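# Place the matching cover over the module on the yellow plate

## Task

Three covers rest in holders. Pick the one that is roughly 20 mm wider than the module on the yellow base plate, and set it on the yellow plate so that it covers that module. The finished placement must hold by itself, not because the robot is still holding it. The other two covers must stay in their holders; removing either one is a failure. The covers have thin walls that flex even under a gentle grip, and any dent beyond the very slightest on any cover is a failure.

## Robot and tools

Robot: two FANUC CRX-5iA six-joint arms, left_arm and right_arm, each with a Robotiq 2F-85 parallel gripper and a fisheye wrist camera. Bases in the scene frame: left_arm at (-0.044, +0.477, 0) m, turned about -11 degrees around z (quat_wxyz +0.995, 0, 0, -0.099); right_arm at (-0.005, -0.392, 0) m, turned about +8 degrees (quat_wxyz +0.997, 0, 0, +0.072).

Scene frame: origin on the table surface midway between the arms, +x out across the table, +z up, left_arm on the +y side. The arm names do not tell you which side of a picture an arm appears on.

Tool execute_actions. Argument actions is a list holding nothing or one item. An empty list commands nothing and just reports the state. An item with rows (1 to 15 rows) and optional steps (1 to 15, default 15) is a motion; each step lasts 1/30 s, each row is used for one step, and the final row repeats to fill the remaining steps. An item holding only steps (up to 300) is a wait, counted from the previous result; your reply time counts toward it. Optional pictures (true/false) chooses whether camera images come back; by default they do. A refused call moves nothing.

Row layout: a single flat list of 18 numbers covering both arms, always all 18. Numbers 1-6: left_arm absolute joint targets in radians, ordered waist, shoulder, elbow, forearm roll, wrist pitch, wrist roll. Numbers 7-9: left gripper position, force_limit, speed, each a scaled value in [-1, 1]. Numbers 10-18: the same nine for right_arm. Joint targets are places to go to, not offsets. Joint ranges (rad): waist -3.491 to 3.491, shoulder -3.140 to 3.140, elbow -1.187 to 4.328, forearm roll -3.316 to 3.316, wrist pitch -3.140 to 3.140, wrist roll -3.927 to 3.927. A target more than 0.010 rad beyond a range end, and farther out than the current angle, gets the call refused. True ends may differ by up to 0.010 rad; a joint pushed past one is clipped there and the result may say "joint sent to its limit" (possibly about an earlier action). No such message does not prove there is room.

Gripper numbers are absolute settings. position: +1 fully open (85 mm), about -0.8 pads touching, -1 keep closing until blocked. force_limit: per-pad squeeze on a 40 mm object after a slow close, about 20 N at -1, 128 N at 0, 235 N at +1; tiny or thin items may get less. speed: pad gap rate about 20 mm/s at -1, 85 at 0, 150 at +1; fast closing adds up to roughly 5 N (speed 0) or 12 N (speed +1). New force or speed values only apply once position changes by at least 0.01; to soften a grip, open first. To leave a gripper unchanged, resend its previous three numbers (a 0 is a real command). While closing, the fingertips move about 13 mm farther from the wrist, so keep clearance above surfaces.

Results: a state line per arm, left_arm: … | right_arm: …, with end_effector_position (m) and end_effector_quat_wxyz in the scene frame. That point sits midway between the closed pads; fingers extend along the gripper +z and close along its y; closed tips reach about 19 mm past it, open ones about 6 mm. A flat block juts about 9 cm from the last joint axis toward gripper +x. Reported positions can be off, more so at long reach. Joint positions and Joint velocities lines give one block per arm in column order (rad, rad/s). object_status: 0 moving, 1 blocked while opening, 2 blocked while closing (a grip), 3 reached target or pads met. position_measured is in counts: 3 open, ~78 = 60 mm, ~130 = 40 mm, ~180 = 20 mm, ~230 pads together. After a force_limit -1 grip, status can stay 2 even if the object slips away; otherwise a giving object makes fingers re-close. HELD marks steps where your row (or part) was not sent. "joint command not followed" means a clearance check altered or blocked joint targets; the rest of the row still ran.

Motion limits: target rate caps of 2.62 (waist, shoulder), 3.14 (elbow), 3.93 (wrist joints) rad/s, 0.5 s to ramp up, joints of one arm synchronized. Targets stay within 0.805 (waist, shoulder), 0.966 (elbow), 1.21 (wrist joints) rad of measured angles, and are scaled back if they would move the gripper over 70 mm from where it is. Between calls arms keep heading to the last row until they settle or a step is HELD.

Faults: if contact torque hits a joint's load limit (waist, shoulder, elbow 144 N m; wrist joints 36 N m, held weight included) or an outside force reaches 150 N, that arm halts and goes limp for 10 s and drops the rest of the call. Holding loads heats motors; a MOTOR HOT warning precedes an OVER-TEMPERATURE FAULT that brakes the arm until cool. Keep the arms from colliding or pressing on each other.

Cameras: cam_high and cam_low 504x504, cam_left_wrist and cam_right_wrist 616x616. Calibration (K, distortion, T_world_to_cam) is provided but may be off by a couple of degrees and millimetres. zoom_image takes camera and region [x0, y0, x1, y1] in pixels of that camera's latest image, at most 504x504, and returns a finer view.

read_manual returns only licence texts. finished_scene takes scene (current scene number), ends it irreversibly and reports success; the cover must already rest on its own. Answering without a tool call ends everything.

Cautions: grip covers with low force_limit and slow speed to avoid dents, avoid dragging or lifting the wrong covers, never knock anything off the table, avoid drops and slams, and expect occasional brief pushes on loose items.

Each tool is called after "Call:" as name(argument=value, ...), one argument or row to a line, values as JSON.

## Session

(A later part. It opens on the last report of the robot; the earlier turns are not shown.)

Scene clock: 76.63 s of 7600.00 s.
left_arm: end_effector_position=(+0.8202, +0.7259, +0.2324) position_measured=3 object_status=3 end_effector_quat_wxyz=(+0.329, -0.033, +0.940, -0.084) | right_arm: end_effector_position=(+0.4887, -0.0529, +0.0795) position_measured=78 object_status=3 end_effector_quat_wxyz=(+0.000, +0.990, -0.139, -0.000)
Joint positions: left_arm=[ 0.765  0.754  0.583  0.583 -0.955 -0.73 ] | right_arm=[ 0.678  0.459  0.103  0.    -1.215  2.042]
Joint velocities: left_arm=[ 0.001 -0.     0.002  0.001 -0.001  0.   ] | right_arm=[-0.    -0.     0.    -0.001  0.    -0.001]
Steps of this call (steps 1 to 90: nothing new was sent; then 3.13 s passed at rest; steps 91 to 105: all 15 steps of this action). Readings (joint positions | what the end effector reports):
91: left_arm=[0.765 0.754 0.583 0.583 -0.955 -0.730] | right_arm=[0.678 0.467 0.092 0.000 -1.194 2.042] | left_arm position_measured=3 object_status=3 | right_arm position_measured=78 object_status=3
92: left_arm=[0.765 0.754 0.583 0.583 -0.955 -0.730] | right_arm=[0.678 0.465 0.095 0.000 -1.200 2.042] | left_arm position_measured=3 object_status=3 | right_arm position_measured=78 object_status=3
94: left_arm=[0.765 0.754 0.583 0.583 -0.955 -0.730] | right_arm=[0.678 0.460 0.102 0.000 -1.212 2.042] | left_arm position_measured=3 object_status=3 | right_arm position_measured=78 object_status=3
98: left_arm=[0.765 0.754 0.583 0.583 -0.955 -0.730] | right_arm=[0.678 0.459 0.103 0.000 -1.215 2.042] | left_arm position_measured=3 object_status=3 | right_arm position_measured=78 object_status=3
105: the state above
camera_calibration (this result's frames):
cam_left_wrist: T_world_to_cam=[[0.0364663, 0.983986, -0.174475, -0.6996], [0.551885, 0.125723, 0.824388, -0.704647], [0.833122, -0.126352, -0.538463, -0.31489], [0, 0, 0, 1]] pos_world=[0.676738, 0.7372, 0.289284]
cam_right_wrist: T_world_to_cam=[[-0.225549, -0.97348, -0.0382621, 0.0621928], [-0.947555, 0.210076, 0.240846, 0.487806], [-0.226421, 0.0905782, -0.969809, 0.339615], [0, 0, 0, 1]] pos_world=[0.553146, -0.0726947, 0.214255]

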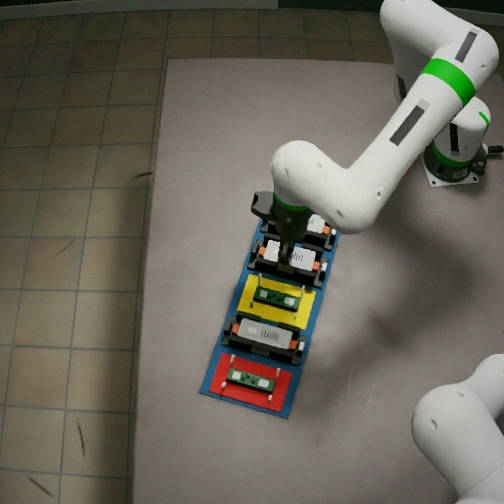

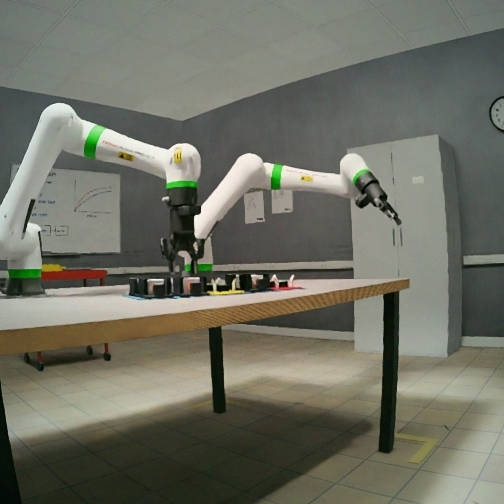

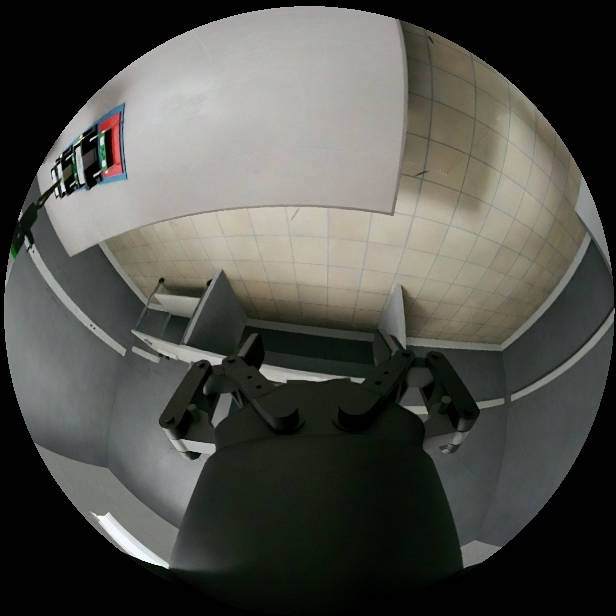

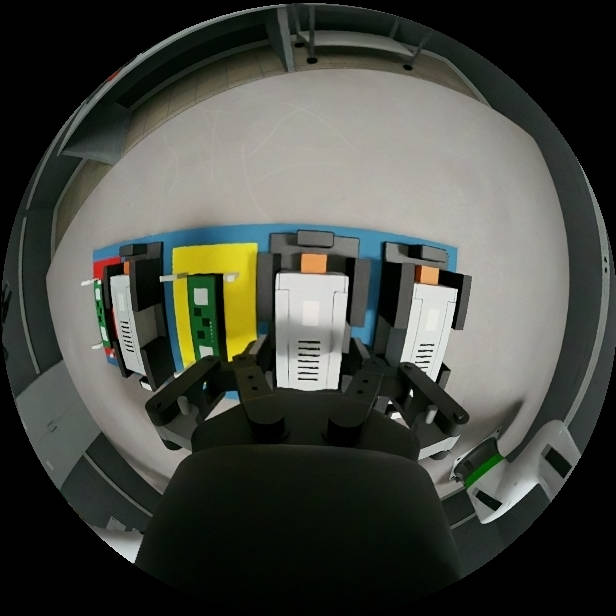

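Call:
execute_actions(
  actions=[
    {"rows":[[0.765,0.754,0.583,0.583,-0.955,-0.73,1,0,1,0.678,0.477,0.0795,0,-1.1733,2.042,0.4,-0.71,-1],[0.765,0.754,0.583,0.583,-0.955,-0.73,1,0,1,0.678,0.477,0.0795,0,-1.1733,2.042,0.4,-0.71,-1],[0.765,0.754,0.583,0.583,-0.955,-0.73,1,0,1,0.678,0.477,0.0795,0,-1.1733,2.042,0.4,-0.71,-1],[0.765,0.754,0.583,0.583,-0.955,-0.73,1,0,1,0.678,0.485,0.0695,0,-1.155,2.042,0.4,-0.71,-1],[0.765,0.754,0.583,0.583,-0.955,-0.73,1,0,1,0.678,0.485,0.0695,0,-1.155,2.042,0.4,-0.71,-1],[0.765,0.754,0.583,0.583,-0.955,-0.73,1,0,1,0.678,0.485,0.0695,0,-1.155,2.042,0.4,-0.71,-1],[0.765,0.754,0.583,0.583,-0.955,-0.73,1,0,1,0.678,0.4945,0.0572,0,-1.1335,2.042,0.4,-0.71,-1]],"steps":15},
  ],
  pictures=false,
)

Call:
execute_actions(
  actions=[
    {"rows":[[0.765,0.754,0.583,0.583,-0.955,-0.73,1,0,1,0.678,0.4945,0.0572,0,-1.1335,2.042,-1,-0.71,-1]],"steps":15},
  ],
  pictures=false,
)

Call:
execute_actions(
  actions=[
    {"steps":25},
  ],
  pictures=false,
)

Call:
execute_actions(
  actions=[
    {"rows":[[0.765,0.754,0.583,0.583,-0.955,-0.73,1,0,1,0.678,0.4925,0.0598,0,-1.138,2.042,-1,-0.71,-1],[0.765,0.754,0.583,0.583,-0.955,-0.73,1,0,1,0.678,0.4925,0.0598,0,-1.138,2.042,-1,-0.71,-1],[0.765,0.754,0.583,0.583,-0.955,-0.73,1,0,1,0.678,0.4925,0.0598,0,-1.138,2.042,-1,-0.71,-1],[0.765,0.754,0.583,0.583,-0.955,-0.73,1,0,1,0.678,0.4905,0.0624,0,-1.1428,2.042,-1,-0.71,-1],[0.765,0.754,0.583,0.583,-0.955,-0.73,1,0,1,0.678,0.4905,0.0624,0,-1.1428,2.042,-1,-0.71,-1],[0.765,0.754,0.583,0.583,-0.955,-0.73,1,0,1,0.678,0.4905,0.0624,0,-1.1428,2.042,-1,-0.71,-1],[0.765,0.754,0.583,0.583,-0.955,-0.73,1,0,1,0.678,0.4885,0.065,0,-1.1474,2.042,-1,-0.71,-1],[0.765,0.754,0.583,0.583,-0.955,-0.73,1,0,1,0.678,0.4885,0.065,0,-1.1474,2.042,-1,-0.71,-1],[0.765,0.754,0.583,0.583,-0.955,-0.73,1,0,1,0.678,0.4885,0.065,0,-1.1474,2.042,-1,-0.71,-1],[0.765,0.754,0.583,0.583,-0.955,-0.73,1,0,1,0.678,0.4865,0.0675,0,-1.152,2.042,-1,-0.71,-1],[0.765,0.754,0.583,0.583,-0.955,-0.73,1,0,1,0.678,0.4865,0.0675,0,-1.152,2.042,-1,-0.71,-1],[0.765,0.754,0.583,0.583,-0.955,-0.73,1,0,1,0.678,0.4865,0.0675,0,-1.152,2.042,-1,-0.71,-1],[0.765,0.754,0.583,0.583,-0.955,-0.73,1,0,1,0.678,0.4845,0.07,0,-1.1565,2.042,-1,-0.71,-1]],"steps":15},
  ],
)

Call:
zoom_image(
  camera="cam_right_wrist",
  region=[230,200,400,400],
)

Scene clock: 80.07 s of 7600.00 s.
left_arm: end_effector_position=(+0.8202, +0.7259, +0.2324) position_measured=3 object_status=3 end_effector_quat_wxyz=(+0.329, -0.033, +0.940, -0.084) | right_arm: end_effector_position=(+0.4884, -0.0533, +0.0407) position_measured=78 object_status=3 end_effector_quat_wxyz=(-0.000, +0.990, -0.139, +0.000)
Joint positions: left_arm=[ 0.765  0.754  0.583  0.583 -0.955 -0.73 ] | right_arm=[ 0.678  0.494  0.057 -0.    -1.134  2.042]
Joint velocities: left_arm=[ 0.001 -0.    -0.     0.     0.    -0.   ] | right_arm=[-0.001  0.001 -0.    -0.     0.001 -0.001]
Steps of this call (steps 1 to 15: the robot went on to your last target; steps 16 to 88: nothing new was sent; steps 89 to 103: all 15 steps of this action). Readings (joint positions | what the end effector reports):
89: left_arm=[0.765 0.754 0.583 0.583 -0.955 -0.730] | right_arm=[0.678 0.459 0.103 0.000 -1.214 2.042] | left_arm position_measured=3 object_status=3 | right_arm position_measured=78 object_status=3
90: left_arm=[0.765 0.754 0.583 0.583 -0.955 -0.730] | right_arm=[0.678 0.462 0.099 -0.000 -1.207 2.042] | left_arm position_measured=3 object_status=3 | right_arm position_measured=78 object_status=3
92: left_arm=[0.765 0.754 0.583 0.583 -0.955 -0.730] | right_arm=[0.678 0.474 0.084 -0.000 -1.181 2.042] | left_arm position_measured=3 object_status=3 | right_arm position_measured=78 object_status=3
96: left_arm=[0.765 0.754 0.583 0.583 -0.955 -0.730] | right_arm=[0.678 0.488 0.066 -0.000 -1.148 2.042] | left_arm position_measured=3 object_status=3 | right_arm position_measured=78 object_status=3
103: the state above

Scene clock: 80.57 s of 7600.00 s.
left_arm: end_effector_position=(+0.8202, +0.7259, +0.2324) position_measured=3 object_status=3 end_effector_quat_wxyz=(+0.329, -0.033, +0.940, -0.084) | right_arm: end_effector_position=(+0.4884, -0.0533, +0.0406) position_measured=99 object_status=0 end_effector_quat_wxyz=(-0.000, +0.990, -0.139, +0.000)
Joint positions: left_arm=[ 0.765  0.754  0.583  0.583 -0.955 -0.73 ] | right_arm=[ 0.678  0.494  0.057 -0.    -1.133  2.042]
Joint velocities: left_arm=[ 0.001  0.    -0.001  0.001  0.001 -0.   ] | right_arm=[-0.001 -0.    -0.     0.    -0.002 -0.001]
Steps of this call (steps 1 to 15: all 15 steps of this action). Readings (joint positions | what the end effector reports):
1: left_arm=[0.765 0.754 0.583 0.583 -0.955 -0.730] | right_arm=[0.678 0.494 0.057 -0.000 -1.134 2.042] | left_arm position_measured=3 object_status=3 | right_arm position_measured=78 object_status=0
2: left_arm=[0.765 0.754 0.583 0.583 -0.955 -0.730] | right_arm=[0.678 0.494 0.057 -0.000 -1.134 2.042] | left_arm position_measured=3 object_status=3 | right_arm position_measured=78 object_status=0
4: left_arm=[0.765 0.754 0.583 0.583 -0.955 -0.730] | right_arm=[0.678 0.494 0.057 -0.000 -1.134 2.042] | left_arm position_measured=3 object_status=3 | right_arm position_measured=81 object_status=0
8: left_arm=[0.765 0.754 0.583 0.583 -0.955 -0.730] | right_arm=[0.678 0.494 0.057 -0.000 -1.133 2.042] | left_arm position_measured=3 object_status=3 | right_arm position_measured=88 object_status=0
15: the state above

Scene clock: 81.40 s of 7600.00 s.
left_arm: end_effector_position=(+0.8202, +0.7259, +0.2324) position_measured=3 object_status=3 end_effector_quat_wxyz=(+0.329, -0.033, +0.940, -0.084) | right_arm: end_effector_position=(+0.4884, -0.0533, +0.0406) position_measured=106 object_status=2 end_effector_quat_wxyz=(+0.000, +0.990, -0.139, +0.000)
Joint positions: left_arm=[ 0.765  0.754  0.583  0.583 -0.955 -0.73 ] | right_arm=[ 0.678  0.494  0.057  0.    -1.134  2.042]
Joint velocities: left_arm=[-0.    -0.     0.     0.     0.001  0.   ] | right_arm=[-0.001  0.    -0.    -0.    -0.    -0.002]
Steps of this call (steps 1 to 15: the robot went on to your last target; steps 16 to 25: nothing new was sent). Readings (joint positions | what the end effector reports):
1: left_arm=[0.765 0.754 0.583 0.583 -0.955 -0.730] | right_arm=[0.678 0.494 0.057 0.000 -1.133 2.042] | left_arm position_measured=3 object_status=3 | right_arm position_measured=100 object_status=0
2: left_arm=[0.765 0.754 0.583 0.583 -0.955 -0.730] | right_arm=[0.678 0.494 0.057 0.000 -1.133 2.042] | left_arm position_measured=3 object_status=3 | right_arm position_measured=101 object_status=0
4: left_arm=[0.765 0.754 0.583 0.583 -0.955 -0.730] | right_arm=[0.678 0.494 0.057 0.000 -1.134 2.042] | left_arm position_measured=3 object_status=3 | right_arm position_measured=104 object_status=0
8: left_arm=[0.765 0.754 0.583 0.583 -0.955 -0.730] | right_arm=[0.678 0.494 0.057 0.000 -1.134 2.042] | left_arm position_measured=3 object_status=3 | right_arm position_measured=106 object_status=0
25: the state above
All arms were judged still, so your last target was given up. Only a new action makes them travel on or press farther. Fingers that are still opening or closing keep moving.

Scene clock: 81.90 s of 7600.00 s.
left_arm: end_effector_position=(+0.8202, +0.7259, +0.2324) position_measured=3 object_status=3 end_effector_quat_wxyz=(+0.329, -0.033, +0.940, -0.084) | right_arm: end_effector_position=(+0.4886, -0.0530, +0.0510) position_measured=106 object_status=2 end_effector_quat_wxyz=(+0.000, +0.990, -0.139, -0.000)
Joint positions: left_arm=[ 0.765  0.754  0.583  0.583 -0.955 -0.73 ] | right_arm=[ 0.678  0.485  0.069 -0.    -1.156  2.042]
Joint velocities: left_arm=[ 0.     0.     0.001 -0.001  0.    -0.   ] | right_arm=[-0.    -0.013  0.012 -0.    -0.023  0.001]
Steps of this call (steps 1 to 15: all 15 steps of this action). Readings (joint positions | what the end effector reports):
1: left_arm=[0.765 0.754 0.583 0.583 -0.955 -0.730] | right_arm=[0.678 0.494 0.057 0.000 -1.134 2.042] | left_arm position_measured=3 object_status=3 | right_arm position_measured=106 object_status=2
2: left_arm=[0.765 0.754 0.583 0.583 -0.955 -0.730] | right_arm=[0.678 0.494 0.058 0.000 -1.136 2.042] | left_arm position_measured=3 object_status=3 | right_arm position_measured=106 object_status=2
4: left_arm=[0.765 0.754 0.583 0.583 -0.955 -0.730] | right_arm=[0.678 0.493 0.059 0.000 -1.138 2.042] | left_arm position_measured=3 object_status=3 | right_arm position_measured=106 object_status=2
8: left_arm=[0.765 0.754 0.583 0.583 -0.955 -0.730] | right_arm=[0.678 0.490 0.064 -0.000 -1.145 2.042] | left_arm position_measured=3 object_status=3 | right_arm position_measured=106 object_status=2
15: the state above
camera_calibration (this result's frames):
cam_left_wrist: T_world_to_cam=[[0.0364663, 0.983986, -0.174475, -0.6996], [0.551885, 0.125723, 0.824389, -0.704647], [0.833122, -0.126352, -0.538463, -0.31489], [0, 0, 0, 1]] pos_world=[0.676738, 0.7372, 0.289284]
cam_right_wrist: T_world_to_cam=[[-0.225653, -0.973455, -0.0383, 0.0610005], [-0.947526, 0.210165, 0.240883, 0.494611], [-0.22644, 0.0906463, -0.969798, 0.311956], [0, 0, 0, 1]] pos_world=[0.553061, -0.0728466, 0.185727]

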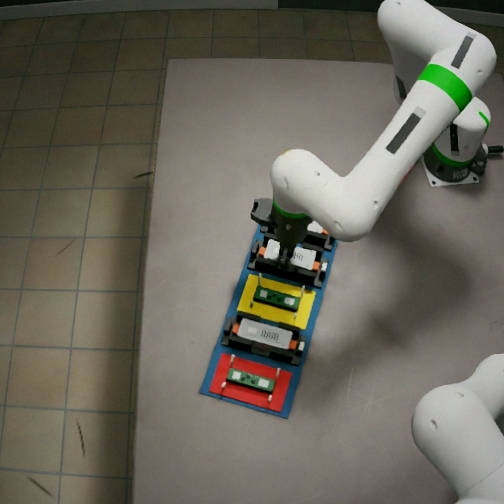

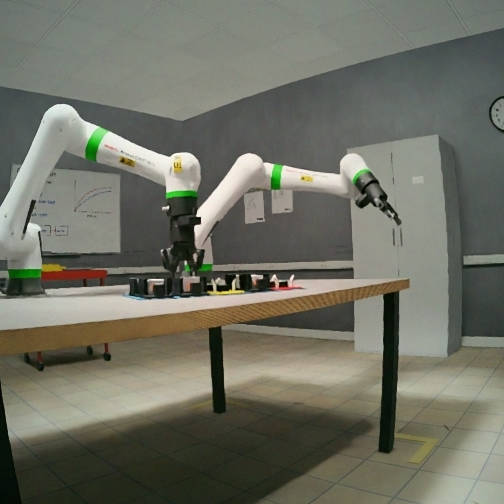

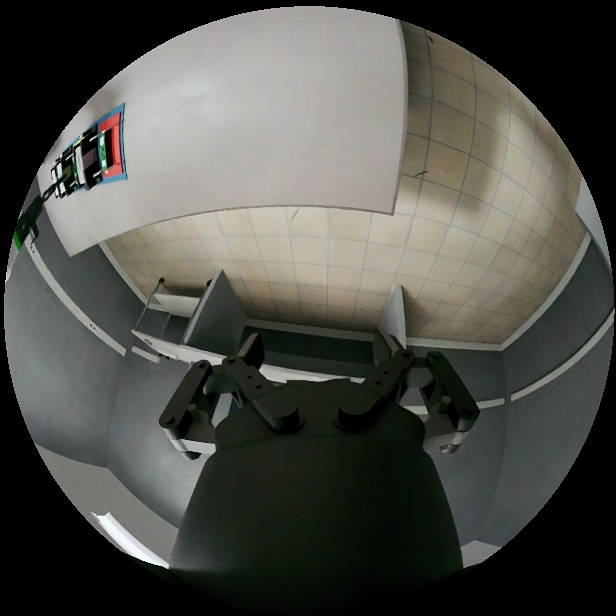

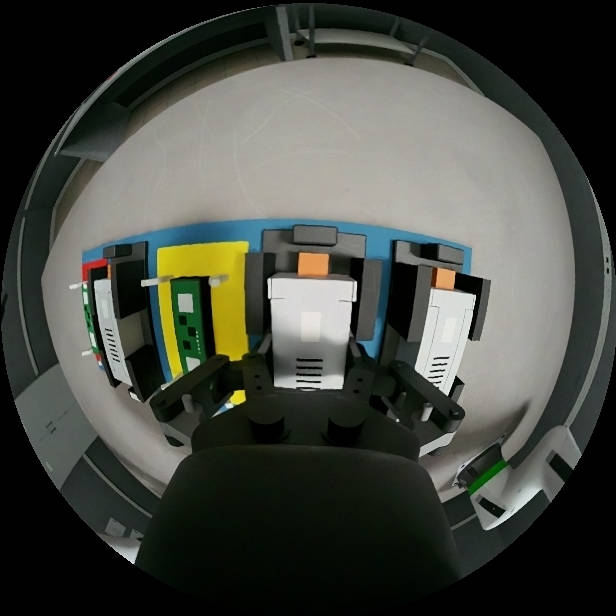

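Region (230, 200, 400, 400) of cam_right_wrist's 616x616 image, scaled by 2.520, with more detail than that image has; it fills the left 428 columns of this view, and the rest is white.

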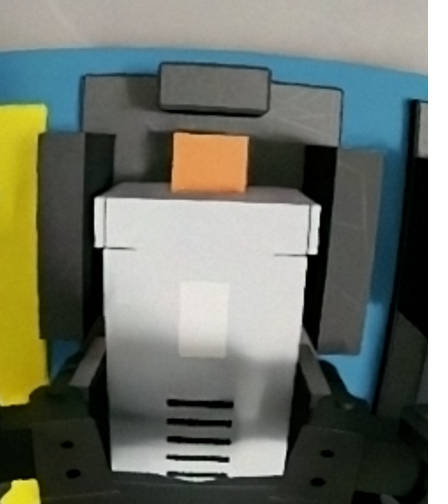

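Cover is rising with the gripper now (band visible, width up). Continue slowly.

Call:
execute_actions(
  actions=[
    {"rows":[[0.765,0.754,0.583,0.583,-0.955,-0.73,1,0,1,0.678,0.4825,0.0725,0,-1.161,2.042,-1,-0.71,-1],[0.765,0.754,0.583,0.583,-0.955,-0.73,1,0,1,0.678,0.4825,0.0725,0,-1.161,2.042,-1,-0.71,-1],[0.765,0.754,0.583,0.583,-0.955,-0.73,1,0,1,0.678,0.4825,0.0725,0,-1.161,2.042,-1,-0.71,-1],[0.765,0.754,0.583,0.583,-0.955,-0.73,1,0,1,0.678,0.4807,0.075,0,-1.165,2.042,-1,-0.71,-1],[0.765,0.754,0.583,0.583,-0.955,-0.73,1,0,1,0.678,0.4807,0.075,0,-1.165,2.042,-1,-0.71,-1],[0.765,0.754,0.583,0.583,-0.955,-0.73,1,0,1,0.678,0.4807,0.075,0,-1.165,2.042,-1,-0.71,-1],[0.765,0.754,0.583,0.583,-0.955,-0.73,1,0,1,0.678,0.4788,0.0772,0,-1.169,2.042,-1,-0.71,-1],[0.765,0.754,0.583,0.583,-0.955,-0.73,1,0,1,0.678,0.4788,0.0772,0,-1.169,2.042,-1,-0.71,-1],[0.765,0.754,0.583,0.583,-0.955,-0.73,1,0,1,0.678,0.4788,0.0772,0,-1.169,2.042,-1,-0.71,-1],[0.765,0.754,0.583,0.583,-0.955,-0.73,1,0,1,0.678,0.477,0.0795,0,-1.1733,2.042,-1,-0.71,-1],[0.765,0.754,0.583,0.583,-0.955,-0.73,1,0,1,0.678,0.477,0.0795,0,-1.1733,2.042,-1,-0.71,-1],[0.765,0.754,0.583,0.583,-0.955,-0.73,1,0,1,0.678,0.477,0.0795,0,-1.1733,2.042,-1,-0.71,-1],[0.765,0.754,0.583,0.583,-0.955,-0.73,1,0,1,0.678,0.475,0.082,0,-1.178,2.042,-1,-0.71,-1]],"steps":15},
  ],
)

Call:
zoom_image(
  camera="cam_right_wrist",
  region=[230,200,400,400],
)

Scene clock: 84.00 s of 7600.00 s.
left_arm: end_effector_position=(+0.8202, +0.7259, +0.2324) position_measured=3 object_status=3 end_effector_quat_wxyz=(+0.329, -0.033, +0.940, -0.084) | right_arm: end_effector_position=(+0.4888, -0.0529, +0.0614) position_measured=106 object_status=2 end_effector_quat_wxyz=(+0.000, +0.990, -0.139, +0.000)
Joint positions: left_arm=[ 0.765  0.754  0.583  0.583 -0.955 -0.73 ] | right_arm=[ 0.678  0.475  0.081  0.    -1.177  2.042]
Joint velocities: left_arm=[-0.    -0.001 -0.001  0.001  0.001  0.   ] | right_arm=[-0.    -0.012  0.013  0.    -0.025 -0.   ]
Steps of this call (steps 1 to 15: the robot went on to your last target; steps 16 to 48: nothing new was sent; steps 49 to 63: all 15 steps of this action). Readings (joint positions | what the end effector reports):
49: left_arm=[0.765 0.754 0.583 0.583 -0.955 -0.730] | right_arm=[0.678 0.484 0.070 0.000 -1.157 2.042] | left_arm position_measured=3 object_status=3 | right_arm position_measured=106 object_status=2
50: left_arm=[0.765 0.754 0.583 0.583 -0.955 -0.730] | right_arm=[0.678 0.484 0.071 0.000 -1.159 2.042] | left_arm position_measured=3 object_status=3 | right_arm position_measured=106 object_status=2
52: left_arm=[0.765 0.754 0.583 0.583 -0.955 -0.730] | right_arm=[0.678 0.482 0.073 0.000 -1.161 2.042] | left_arm position_measured=3 object_status=3 | right_arm position_measured=106 object_status=2
56: left_arm=[0.765 0.754 0.583 0.583 -0.955 -0.730] | right_arm=[0.678 0.480 0.076 0.000 -1.167 2.042] | left_arm position_measured=3 object_status=3 | right_arm position_measured=106 object_status=2
63: the state above
camera_calibration (this result's frames):
cam_left_wrist: T_world_to_cam=[[0.036466, 0.983986, -0.174475, -0.6996], [0.551885, 0.125723, 0.824389, -0.704647], [0.833123, -0.126352, -0.538463, -0.31489], [0, 0, 0, 1]] pos_world=[0.676738, 0.7372, 0.289284]
cam_right_wrist: T_world_to_cam=[[-0.225571, -0.973469, -0.038419, 0.0615682], [-0.9476, 0.210078, 0.24067, 0.492307], [-0.226213, 0.0906938, -0.969846, 0.321944], [0, 0, 0, 1]] pos_world=[0.553226, -0.0726865, 0.196118]

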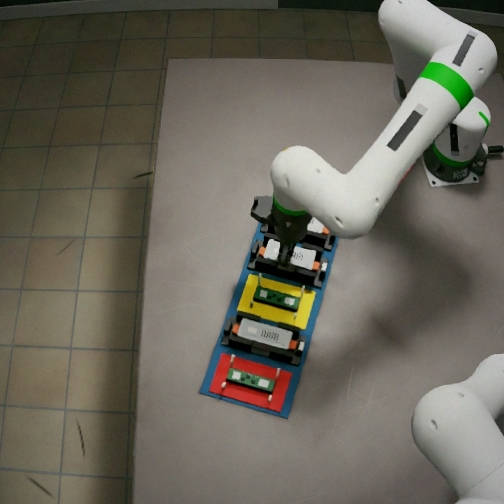

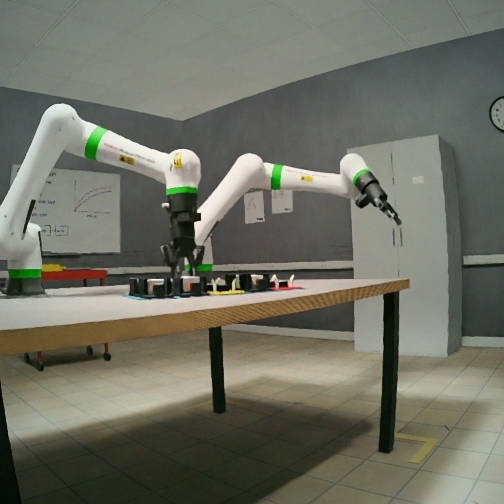

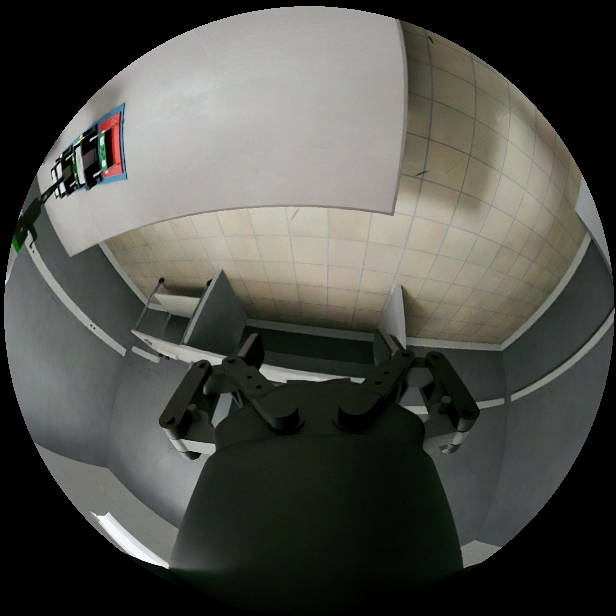

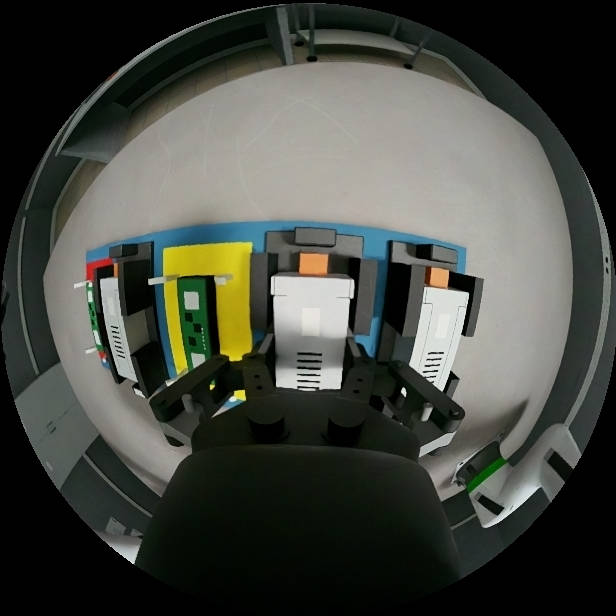

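Region (230, 200, 400, 400) of cam_right_wrist's 616x616 image, scaled by 2.520, with more detail than that image has; it fills the left 428 columns of this view, and the rest is white.

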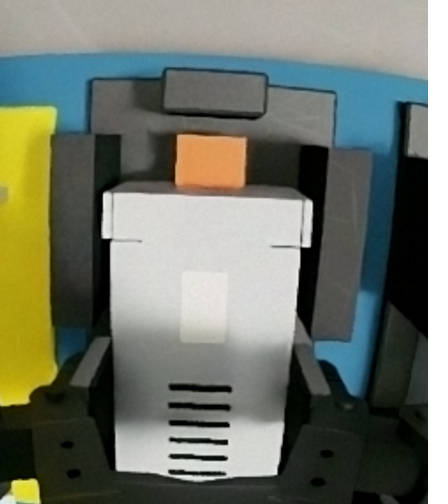

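Call:
execute_actions(
  actions=[
    {"rows":[[0.765,0.754,0.583,0.583,-0.955,-0.73,1,0,1,0.678,0.475,0.082,0,-1.178,2.042,0.4,-0.65,-1]],"steps":15},
  ],
  pictures=false,
)

Call:
execute_actions(
  actions=[
    {"steps":25},
  ],
  pictures=false,
)

Scene clock: 85.70 s of 7600.00 s.
left_arm: end_effector_position=(+0.8202, +0.7259, +0.2324) position_measured=3 object_status=3 end_effector_quat_wxyz=(+0.329, -0.033, +0.940, -0.084) | right_arm: end_effector_position=(+0.4888, -0.0528, +0.0619) position_measured=85 object_status=0 end_effector_quat_wxyz=(-0.000, +0.990, -0.139, -0.000)
Joint positions: left_arm=[ 0.765  0.754  0.583  0.583 -0.955 -0.73 ] | right_arm=[ 0.678  0.475  0.082 -0.    -1.178  2.042]
Joint velocities: left_arm=[0.    0.    0.001 0.001 0.001 0.   ] | right_arm=[-0.  0.  0. -0.  0. -0.]
Steps of this call (steps 1 to 15: the robot went on to your last target; steps 16 to 36: nothing new was sent; steps 37 to 51: all 15 steps of this action). Readings (joint positions | what the end effector reports):
37: left_arm=[0.765 0.754 0.583 0.583 -0.955 -0.730] | right_arm=[0.678 0.475 0.082 -0.000 -1.178 2.042] | left_arm position_measured=3 object_status=3 | right_arm position_measured=106 object_status=0
38: left_arm=[0.765 0.754 0.583 0.583 -0.955 -0.730] | right_arm=[0.678 0.475 0.082 -0.000 -1.178 2.042] | left_arm position_measured=3 object_status=3 | right_arm position_measured=106 object_status=0
40: left_arm=[0.765 0.754 0.583 0.583 -0.955 -0.730] | right_arm=[0.678 0.475 0.082 -0.000 -1.178 2.042] | left_arm position_measured=3 object_status=3 | right_arm position_measured=103 object_status=0
44: left_arm=[0.765 0.754 0.583 0.583 -0.955 -0.730] | right_arm=[0.678 0.475 0.082 -0.000 -1.178 2.042] | left_arm position_measured=3 object_status=3 | right_arm position_measured=97 object_status=0
51: the state above

Scene clock: 86.53 s of 7600.00 s.
left_arm: end_effector_position=(+0.8202, +0.7259, +0.2324) position_measured=3 object_status=3 end_effector_quat_wxyz=(+0.329, -0.033, +0.940, -0.084) | right_arm: end_effector_position=(+0.4888, -0.0528, +0.0618) position_measured=78 object_status=3 end_effector_quat_wxyz=(+0.000, +0.990, -0.139, -0.000)
Joint positions: left_arm=[ 0.765  0.754  0.583  0.583 -0.955 -0.73 ] | right_arm=[ 0.678  0.475  0.082 -0.    -1.178  2.042]
Joint velocities: left_arm=[ 0.    -0.     0.001 -0.    -0.    -0.   ] | right_arm=[ 0.001  0.     0.    -0.    -0.    -0.001]
Steps of this call (steps 1 to 15: the robot went on to your last target; steps 16 to 25: nothing new was sent). Readings (joint positions | what the end effector reports):
1: left_arm=[0.765 0.754 0.583 0.583 -0.955 -0.730] | right_arm=[0.678 0.475 0.082 -0.000 -1.178 2.042] | left_arm position_measured=3 object_status=3 | right_arm position_measured=83 object_status=0
2: left_arm=[0.765 0.754 0.583 0.583 -0.955 -0.730] | right_arm=[0.678 0.475 0.082 -0.000 -1.178 2.042] | left_arm position_measured=3 object_status=3 | right_arm position_measured=81 object_status=0
4: left_arm=[0.765 0.754 0.583 0.583 -0.955 -0.730] | right_arm=[0.678 0.475 0.082 -0.000 -1.178 2.042] | left_arm position_measured=3 object_status=3 | right_arm position_measured=79 object_status=0
8: left_arm=[0.765 0.754 0.583 0.583 -0.955 -0.730] | right_arm=[0.678 0.475 0.082 -0.000 -1.178 2.042] | left_arm position_measured=3 object_status=3 | right_arm position_measured=78 object_status=0
25: the state above
All arms were judged still, so your last target was given up. Only a new action makes them travel on or press farther. Fingers that are still opening or closing keep moving.

Call:
execute_actions(
  actions=[
    {"rows":[[0.765,0.754,0.583,0.583,-0.955,-0.73,1,0,1,0.678,0.485,0.0695,0,-1.155,2.042,0.4,-0.65,-1],[0.765,0.754,0.583,0.583,-0.955,-0.73,1,0,1,0.678,0.485,0.0695,0,-1.155,2.042,0.4,-0.65,-1],[0.765,0.754,0.583,0.583,-0.955,-0.73,1,0,1,0.678,0.485,0.0695,0,-1.155,2.042,0.4,-0.65,-1],[0.765,0.754,0.583,0.583,-0.955,-0.73,1,0,1,0.678,0.4965,0.0545,0,-1.129,2.042,0.4,-0.65,-1]],"steps":12},
  ],
  pictures=false,
)

Call:
execute_actions(
  actions=[
    {"rows":[[0.765,0.754,0.583,0.583,-0.955,-0.73,1,0,1,0.678,0.4965,0.0545,0,-1.129,2.042,-1,-0.65,-1]],"steps":15},
  ],
  pictures=false,
)

Call:
execute_actions(
  actions=[
    {"steps":25},
  ],
  pictures=false,
)

Call:
execute_actions(
  actions=[
    {"rows":[[0.765,0.754,0.583,0.583,-0.955,-0.73,1,0,1,0.678,0.4945,0.0572,0,-1.1335,2.042,-1,-0.65,-1],[0.765,0.754,0.583,0.583,-0.955,-0.73,1,0,1,0.678,0.4945,0.0572,0,-1.1335,2.042,-1,-0.65,-1],[0.765,0.754,0.583,0.583,-0.955,-0.73,1,0,1,0.678,0.4925,0.0598,0,-1.138,2.042,-1,-0.65,-1],[0.765,0.754,0.583,0.583,-0.955,-0.73,1,0,1,0.678,0.4925,0.0598,0,-1.138,2.042,-1,-0.65,-1],[0.765,0.754,0.583,0.583,-0.955,-0.73,1,0,1,0.678,0.4925,0.0598,0,-1.138,2.042,-1,-0.65,-1],[0.765,0.754,0.583,0.583,-0.955,-0.73,1,0,1,0.678,0.4905,0.0624,0,-1.1428,2.042,-1,-0.65,-1],[0.765,0.754,0.583,0.583,-0.955,-0.73,1,0,1,0.678,0.4905,0.0624,0,-1.1428,2.042,-1,-0.65,-1],[0.765,0.754,0.583,0.583,-0.955,-0.73,1,0,1,0.678,0.4905,0.0624,0,-1.1428,2.042,-1,-0.65,-1],[0.765,0.754,0.583,0.583,-0.955,-0.73,1,0,1,0.678,0.4885,0.065,0,-1.1474,2.042,-1,-0.65,-1],[0.765,0.754,0.583,0.583,-0.955,-0.73,1,0,1,0.678,0.4885,0.065,0,-1.1474,2.042,-1,-0.65,-1],[0.765,0.754,0.583,0.583,-0.955,-0.73,1,0,1,0.678,0.4885,0.065,0,-1.1474,2.042,-1,-0.65,-1],[0.765,0.754,0.583,0.583,-0.955,-0.73,1,0,1,0.678,0.4865,0.0675,0,-1.152,2.042,-1,-0.65,-1],[0.765,0.754,0.583,0.583,-0.955,-0.73,1,0,1,0.678,0.4865,0.0675,0,-1.152,2.042,-1,-0.65,-1],[0.765,0.754,0.583,0.583,-0.955,-0.73,1,0,1,0.678,0.4865,0.0675,0,-1.152,2.042,-1,-0.65,-1],[0.765,0.754,0.583,0.583,-0.955,-0.73,1,0,1,0.678,0.4845,0.07,0,-1.1565,2.042,-1,-0.65,-1]],"steps":15},
  ],
)

Call:
zoom_image(
  camera="cam_right_wrist",
  region=[230,200,400,400],
)

Scene clock: 89.17 s of 7600.00 s.
left_arm: end_effector_position=(+0.8202, +0.7259, +0.2324) position_measured=3 object_status=3 end_effector_quat_wxyz=(+0.329, -0.033, +0.940, -0.084) | right_arm: end_effector_position=(+0.4883, -0.0534, +0.0385) position_measured=78 object_status=3 end_effector_quat_wxyz=(+0.000, +0.990, -0.139, -0.000)
Joint positions: left_arm=[ 0.765  0.754  0.583  0.583 -0.955 -0.73 ] | right_arm=[ 0.678  0.496  0.055  0.    -1.129  2.042]
Joint velocities: left_arm=[ 0.     0.001 -0.    -0.    -0.    -0.   ] | right_arm=[ 0.001  0.    -0.001 -0.001  0.001  0.001]
Steps of this call (steps 1 to 67: nothing new was sent; steps 68 to 79: all 12 steps of this action). Readings (joint positions | what the end effector reports):
68: left_arm=[0.765 0.754 0.583 0.583 -0.955 -0.730] | right_arm=[0.678 0.475 0.082 0.000 -1.177 2.042] | left_arm position_measured=3 object_status=3 | right_arm position_measured=78 object_status=3
69: left_arm=[0.765 0.754 0.583 0.583 -0.955 -0.730] | right_arm=[0.678 0.478 0.078 0.000 -1.170 2.042] | left_arm position_measured=3 object_status=3 | right_arm position_measured=78 object_status=3
71: left_arm=[0.765 0.754 0.583 0.583 -0.955 -0.730] | right_arm=[0.678 0.485 0.070 0.000 -1.156 2.042] | left_arm position_measured=3 object_status=3 | right_arm position_measured=78 object_status=3
75: left_arm=[0.765 0.754 0.583 0.583 -0.955 -0.730] | right_arm=[0.678 0.496 0.055 0.000 -1.130 2.042] | left_arm position_measured=3 object_status=3 | right_arm position_measured=78 object_status=3
79: the state above

Scene clock: 89.67 s of 7600.00 s.
left_arm: end_effector_position=(+0.8202, +0.7259, +0.2324) position_measured=3 object_status=3 end_effector_quat_wxyz=(+0.329, -0.033, +0.940, -0.084) | right_arm: end_effector_position=(+0.4883, -0.0534, +0.0384) position_measured=99 object_status=0 end_effector_quat_wxyz=(+0.000, +0.990, -0.139, -0.000)
Joint positions: left_arm=[ 0.765  0.754  0.583  0.583 -0.955 -0.73 ] | right_arm=[ 0.678  0.496  0.055  0.    -1.129  2.042]
Joint velocities: left_arm=[ 0.001  0.    -0.001 -0.    -0.001 -0.   ] | right_arm=[ 0.    -0.    -0.     0.001  0.     0.001]
Steps of this call (steps 1 to 15: all 15 steps of this action). Readings (joint positions | what the end effector reports):
1: left_arm=[0.765 0.754 0.583 0.583 -0.955 -0.730] | right_arm=[0.678 0.496 0.055 0.000 -1.129 2.042] | left_arm position_measured=3 object_status=3 | right_arm position_measured=78 object_status=0
2: left_arm=[0.765 0.754 0.583 0.583 -0.955 -0.730] | right_arm=[0.678 0.496 0.055 0.000 -1.129 2.042] | left_arm position_measured=3 object_status=3 | right_arm position_measured=78 object_status=0
4: left_arm=[0.765 0.754 0.583 0.583 -0.955 -0.730] | right_arm=[0.678 0.496 0.055 0.000 -1.129 2.042] | left_arm position_measured=3 object_status=3 | right_arm position_measured=81 object_status=0
8: left_arm=[0.765 0.754 0.583 0.583 -0.955 -0.730] | right_arm=[0.678 0.496 0.055 0.000 -1.129 2.042] | left_arm position_measured=3 object_status=3 | right_arm position_measured=88 object_status=0
15: the state above

Scene clock: 90.50 s of 7600.00 s.
left_arm: end_effector_position=(+0.8202, +0.7259, +0.2324) position_measured=3 object_status=3 end_effector_quat_wxyz=(+0.329, -0.033, +0.940, -0.084) | right_arm: end_effector_position=(+0.4883, -0.0534, +0.0384) position_measured=108 object_status=2 end_effector_quat_wxyz=(+0.000, +0.990, -0.139, -0.000)
Joint positions: left_arm=[ 0.765  0.754  0.583  0.583 -0.955 -0.73 ] | right_arm=[ 0.678  0.496  0.055  0.    -1.129  2.042]
Joint velocities: left_arm=[ 0.    -0.    -0.001  0.    -0.    -0.   ] | right_arm=[0. 0. 0. 0. 0. 0.]
Steps of this call (steps 1 to 15: the robot went on to your last target; steps 16 to 25: nothing new was sent). Readings (joint positions | what the end effector reports):
1: left_arm=[0.765 0.754 0.583 0.583 -0.955 -0.730] | right_arm=[0.678 0.496 0.055 0.000 -1.129 2.042] | left_arm position_measured=3 object_status=3 | right_arm position_measured=100 object_status=0
2: left_arm=[0.765 0.754 0.583 0.583 -0.955 -0.730] | right_arm=[0.678 0.496 0.055 0.000 -1.129 2.042] | left_arm position_measured=3 object_status=3 | right_arm position_measured=101 object_status=0
4: left_arm=[0.765 0.754 0.583 0.583 -0.955 -0.730] | right_arm=[0.678 0.496 0.055 0.000 -1.129 2.042] | left_arm position_measured=3 object_status=3 | right_arm position_measured=104 object_status=0
8: left_arm=[0.765 0.754 0.583 0.583 -0.955 -0.730] | right_arm=[0.678 0.496 0.055 0.000 -1.129 2.042] | left_arm position_measured=3 object_status=3 | right_arm position_measured=108 object_status=0
25: the state above
All arms were judged still, so your last target was given up. Only a new action makes them travel on or press farther. Fingers that are still opening or closing keep moving.

Scene clock: 91.00 s of 7600.00 s.
left_arm: end_effector_position=(+0.8202, +0.7259, +0.2324) position_measured=3 object_status=3 end_effector_quat_wxyz=(+0.329, -0.033, +0.940, -0.084) | right_arm: end_effector_position=(+0.4886, -0.0531, +0.0493) position_measured=108 object_status=2 end_effector_quat_wxyz=(+0.000, +0.990, -0.139, -0.000)
Joint positions: left_arm=[ 0.765  0.754  0.583  0.583 -0.955 -0.73 ] | right_arm=[ 0.678  0.487  0.068 -0.    -1.152  2.042]
Joint velocities: left_arm=[-0.     0.    -0.    -0.001 -0.001 -0.   ] | right_arm=[-0.    -0.018  0.027  0.001 -0.053  0.001]
Steps of this call (steps 1 to 15: all 15 steps of this action). Readings (joint positions | what the end effector reports):
1: left_arm=[0.765 0.754 0.583 0.583 -0.955 -0.730] | right_arm=[0.678 0.496 0.055 0.000 -1.130 2.042] | left_arm position_measured=3 object_status=3 | right_arm position_measured=108 object_status=2
2: left_arm=[0.765 0.754 0.583 0.583 -0.955 -0.730] | right_arm=[0.678 0.496 0.055 -0.000 -1.131 2.042] | left_arm position_measured=3 object_status=3 | right_arm position_measured=108 object_status=2
4: left_arm=[0.765 0.754 0.583 0.583 -0.955 -0.730] | right_arm=[0.678 0.494 0.058 -0.000 -1.136 2.042] | left_arm position_measured=3 object_status=3 | right_arm position_measured=108 object_status=2
8: left_arm=[0.765 0.754 0.583 0.583 -0.955 -0.730] | right_arm=[0.678 0.491 0.062 -0.000 -1.142 2.042] | left_arm position_measured=3 object_status=3 | right_arm position_measured=108 object_status=2
15: the state above
camera_calibration (this result's frames):
cam_left_wrist: T_world_to_cam=[[0.0364661, 0.983986, -0.174475, -0.6996], [0.551885, 0.125723, 0.824389, -0.704647], [0.833122, -0.126352, -0.538463, -0.31489], [0, 0, 0, 1]] pos_world=[0.676738, 0.7372, 0.289284]
cam_right_wrist: T_world_to_cam=[[-0.225637, -0.973459, -0.0382823, 0.0608838], [-0.947535, 0.210156, 0.240857, 0.495005], [-0.22642, 0.0906202, -0.969805, 0.31032], [0, 0, 0, 1]] pos_world=[0.553035, -0.0728817, 0.184055]

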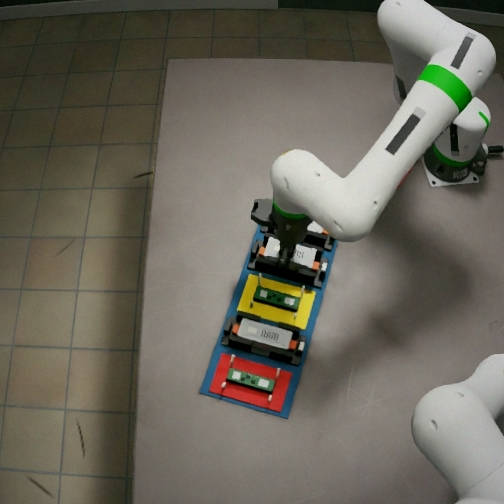

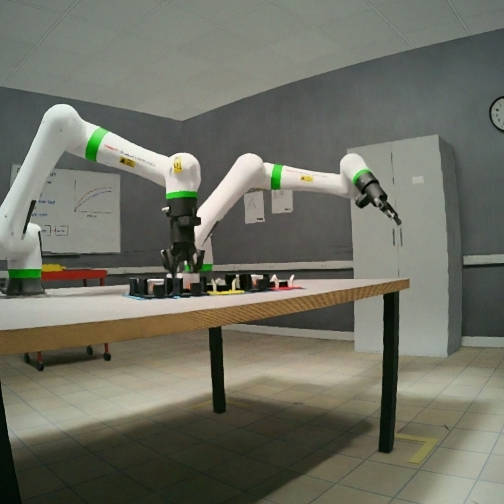

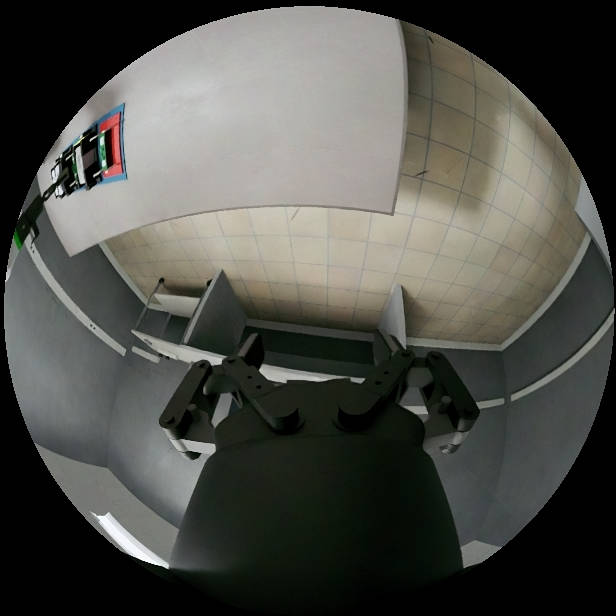

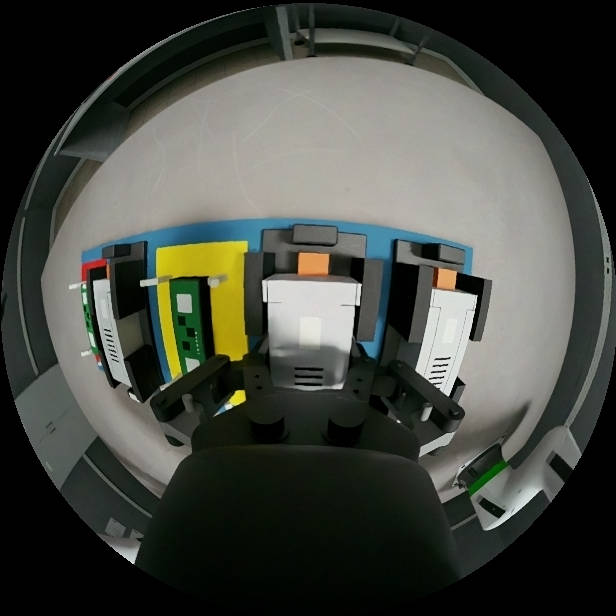

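Region (230, 200, 400, 400) of cam_right_wrist's 616x616 image, scaled by 2.520, with more detail than that image has; it fills the left 428 columns of this view, and the rest is white.

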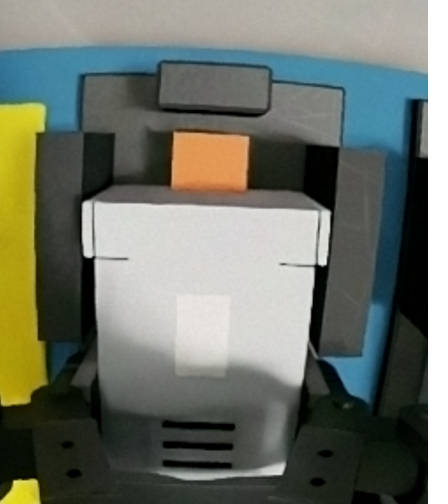

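Clearly lifted now. Continue.

Call:
execute_actions(
  actions=[
    {"rows":[[0.765,0.754,0.583,0.583,-0.955,-0.73,1,0,1,0.678,0.4825,0.0725,0,-1.161,2.042,-1,-0.65,-1],[0.765,0.754,0.583,0.583,-0.955,-0.73,1,0,1,0.678,0.4825,0.0725,0,-1.161,2.042,-1,-0.65,-1],[0.765,0.754,0.583,0.583,-0.955,-0.73,1,0,1,0.678,0.4797,0.076,0,-1.167,2.042,-1,-0.65,-1],[0.765,0.754,0.583,0.583,-0.955,-0.73,1,0,1,0.678,0.4797,0.076,0,-1.167,2.042,-1,-0.65,-1],[0.765,0.754,0.583,0.583,-0.955,-0.73,1,0,1,0.678,0.477,0.0795,0,-1.1733,2.042,-1,-0.65,-1],[0.765,0.754,0.583,0.583,-0.955,-0.73,1,0,1,0.678,0.477,0.0795,0,-1.1733,2.042,-1,-0.65,-1],[0.765,0.754,0.583,0.583,-0.955,-0.73,1,0,1,0.678,0.473,0.0848,0,-1.1828,2.042,-1,-0.65,-1],[0.765,0.754,0.583,0.583,-0.955,-0.73,1,0,1,0.678,0.473,0.0848,0,-1.1828,2.042,-1,-0.65,-1],[0.765,0.754,0.583,0.583,-0.955,-0.73,1,0,1,0.678,0.469,0.0902,0,-1.1922,2.042,-1,-0.65,-1],[0.765,0.754,0.583,0.583,-0.955,-0.73,1,0,1,0.678,0.469,0.0902,0,-1.1922,2.042,-1,-0.65,-1],[0.765,0.754,0.583,0.583,-0.955,-0.73,1,0,1,0.678,0.465,0.0956,0,-1.2016,2.042,-1,-0.65,-1],[0.765,0.754,0.583,0.583,-0.955,-0.73,1,0,1,0.678,0.465,0.0956,0,-1.2016,2.042,-1,-0.65,-1],[0.765,0.754,0.583,0.583,-0.955,-0.73,1,0,1,0.678,0.459,0.103,0,-1.215,2.042,-1,-0.65,-1]],"steps":15},
  ],
  pictures=false,
)

Call:
execute_actions(
  actions=[
    {"rows":[[0.765,0.754,0.583,0.583,-0.955,-0.73,1,0,1,0.678,0.45,0.115,0,-1.236,2.042,-1,-0.65,-1],[0.765,0.754,0.583,0.583,-0.955,-0.73,1,0,1,0.678,0.45,0.115,0,-1.236,2.042,-1,-0.65,-1],[0.765,0.754,0.583,0.583,-0.955,-0.73,1,0,1,0.678,0.4413,0.1275,0,-1.257,2.042,-1,-0.65,-1],[0.765,0.754,0.583,0.583,-0.955,-0.73,1,0,1,0.678,0.4413,0.1275,0,-1.257,2.042,-1,-0.65,-1],[0.765,0.754,0.583,0.583,-0.955,-0.73,1,0,1,0.678,0.428,0.157,0,-1.3,2.042,-1,-0.65,-1],[0.765,0.754,0.583,0.583,-0.955,-0.73,1,0,1,0.678,0.428,0.157,0,-1.3,2.042,-1,-0.65,-1],[0.765,0.754,0.583,0.583,-0.955,-0.73,1,0,1,0.678,0.428,0.157,0,-1.3,2.042,-1,-0.65,-1],[0.765,0.754,0.583,0.583,-0.955,-0.73,1,0,1,0.678,0.4149,0.1869,0,-1.3428,2.042,-1,-0.65,-1]],"steps":15},
  ],
)

Scene clock: 93.83 s of 7600.00 s.
left_arm: end_effector_position=(+0.8202, +0.7259, +0.2324) position_measured=3 object_status=3 end_effector_quat_wxyz=(+0.329, -0.033, +0.940, -0.084) | right_arm: end_effector_position=(+0.4888, -0.0528, +0.0778) position_measured=108 object_status=2 end_effector_quat_wxyz=(-0.000, +0.990, -0.139, +0.000)
Joint positions: left_arm=[ 0.765  0.754  0.583  0.583 -0.955 -0.73 ] | right_arm=[ 0.678  0.461  0.101 -0.    -1.211  2.042]
Joint velocities: left_arm=[-0.     0.    -0.001  0.     0.     0.   ] | right_arm=[ 0.    -0.057  0.063  0.001 -0.104 -0.001]
Steps of this call (steps 1 to 15: the robot went on to your last target; steps 16 to 70: nothing new was sent; steps 71 to 85: all 15 steps of this action). Readings (joint positions | what the end effector reports):
71: left_arm=[0.765 0.754 0.583 0.583 -0.955 -0.730] | right_arm=[0.678 0.484 0.070 0.000 -1.157 2.042] | left_arm position_measured=3 object_status=3 | right_arm position_measured=108 object_status=2
72: left_arm=[0.765 0.754 0.583 0.583 -0.955 -0.730] | right_arm=[0.678 0.484 0.071 0.000 -1.159 2.042] | left_arm position_measured=3 object_status=3 | right_arm position_measured=108 object_status=2
74: left_arm=[0.765 0.754 0.583 0.583 -0.955 -0.730] | right_arm=[0.678 0.481 0.074 0.000 -1.164 2.042] | left_arm position_measured=3 object_status=3 | right_arm position_measured=108 object_status=2
78: left_arm=[0.765 0.754 0.583 0.583 -0.955 -0.730] | right_arm=[0.678 0.475 0.082 0.000 -1.177 2.042] | left_arm position_measured=3 object_status=3 | right_arm position_measured=108 object_status=2
85: the state above

Scene clock: 94.33 s of 7600.00 s.
left_arm: end_effector_position=(+0.8202, +0.7259, +0.2324) position_measured=3 object_status=3 end_effector_quat_wxyz=(+0.329, -0.033, +0.940, -0.084) | right_arm: end_effector_position=(+0.4884, -0.0533, +0.1397) position_measured=108 object_status=2 end_effector_quat_wxyz=(+0.000, +0.990, -0.139, -0.000)
Joint positions: left_arm=[ 0.765  0.754  0.583  0.583 -0.955 -0.73 ] | right_arm=[ 0.678  0.415  0.187  0.    -1.343  2.042]
Joint velocities: left_arm=[-0.  0.  0.  0. -0. -0.] | right_arm=[ 0.001  0.     0.006 -0.    -0.005 -0.001]
Steps of this call (steps 1 to 15: all 15 steps of this action). Readings (joint positions | what the end effector reports):
1: left_arm=[0.765 0.754 0.583 0.583 -0.955 -0.730] | right_arm=[0.678 0.459 0.103 -0.000 -1.215 2.042] | left_arm position_measured=3 object_status=3 | right_arm position_measured=108 object_status=2
2: left_arm=[0.765 0.754 0.583 0.583 -0.955 -0.730] | right_arm=[0.678 0.456 0.107 -0.000 -1.222 2.042] | left_arm position_measured=3 object_status=3 | right_arm position_measured=108 object_status=2
4: left_arm=[0.765 0.754 0.583 0.583 -0.955 -0.730] | right_arm=[0.678 0.448 0.118 -0.000 -1.240 2.042] | left_arm position_measured=3 object_status=3 | right_arm position_measured=108 object_status=2
8: left_arm=[0.765 0.754 0.583 0.583 -0.955 -0.730] | right_arm=[0.678 0.430 0.152 0.000 -1.292 2.042] | left_arm position_measured=3 object_status=3 | right_arm position_measured=108 object_status=2
15: the state above
camera_calibration (this result's frames):
cam_left_wrist: T_world_to_cam=[[0.036466, 0.983986, -0.174475, -0.6996], [0.551885, 0.125723, 0.824389, -0.704647], [0.833123, -0.126352, -0.538463, -0.31489], [0, 0, 0, 1]] pos_world=[0.676738, 0.7372, 0.289284]
cam_right_wrist: T_world_to_cam=[[-0.225581, -0.973469, -0.0383554, 0.0640562], [-0.947572, 0.210094, 0.240767, 0.473099], [-0.226321, 0.090657, -0.969825, 0.397905], [0, 0, 0, 1]] pos_world=[0.5528, -0.0731113, 0.274448]

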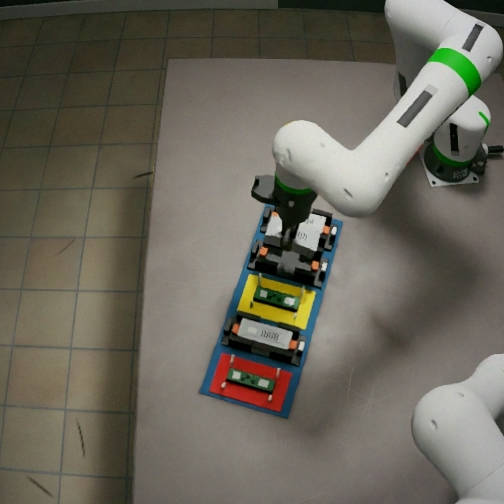

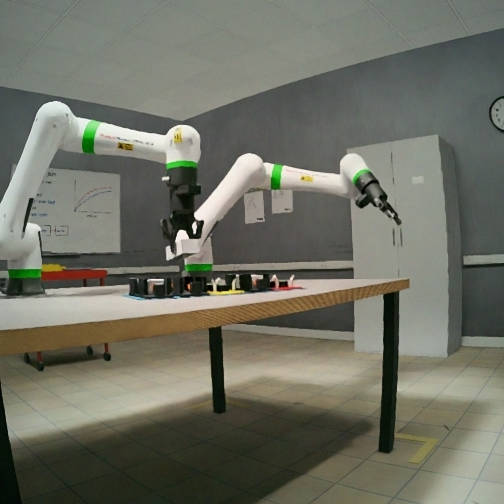

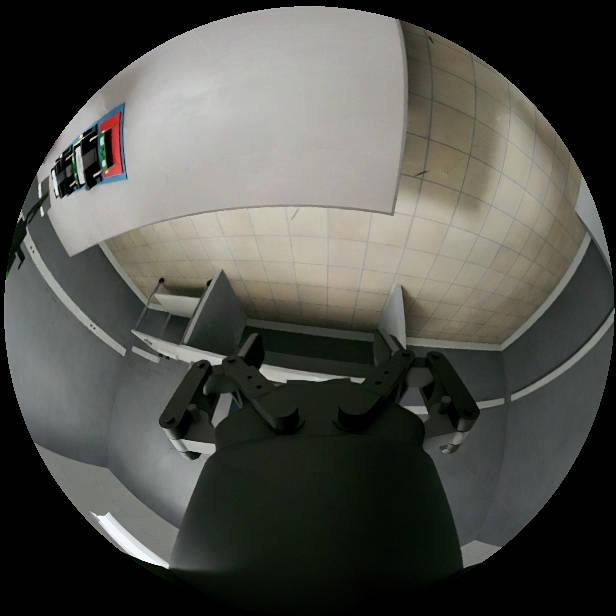

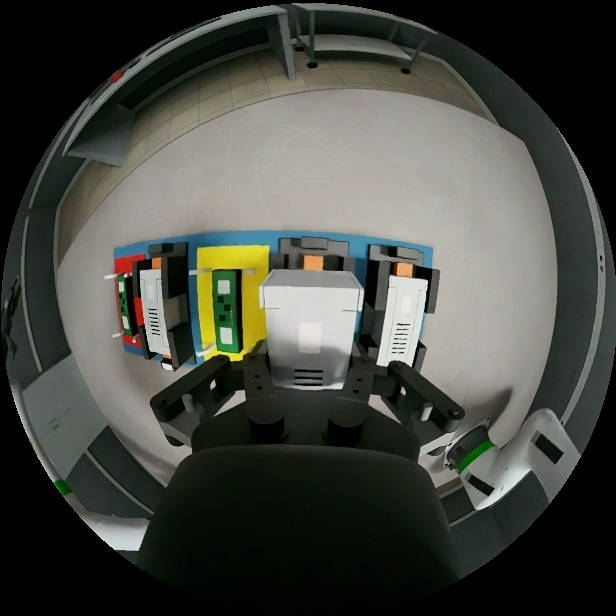

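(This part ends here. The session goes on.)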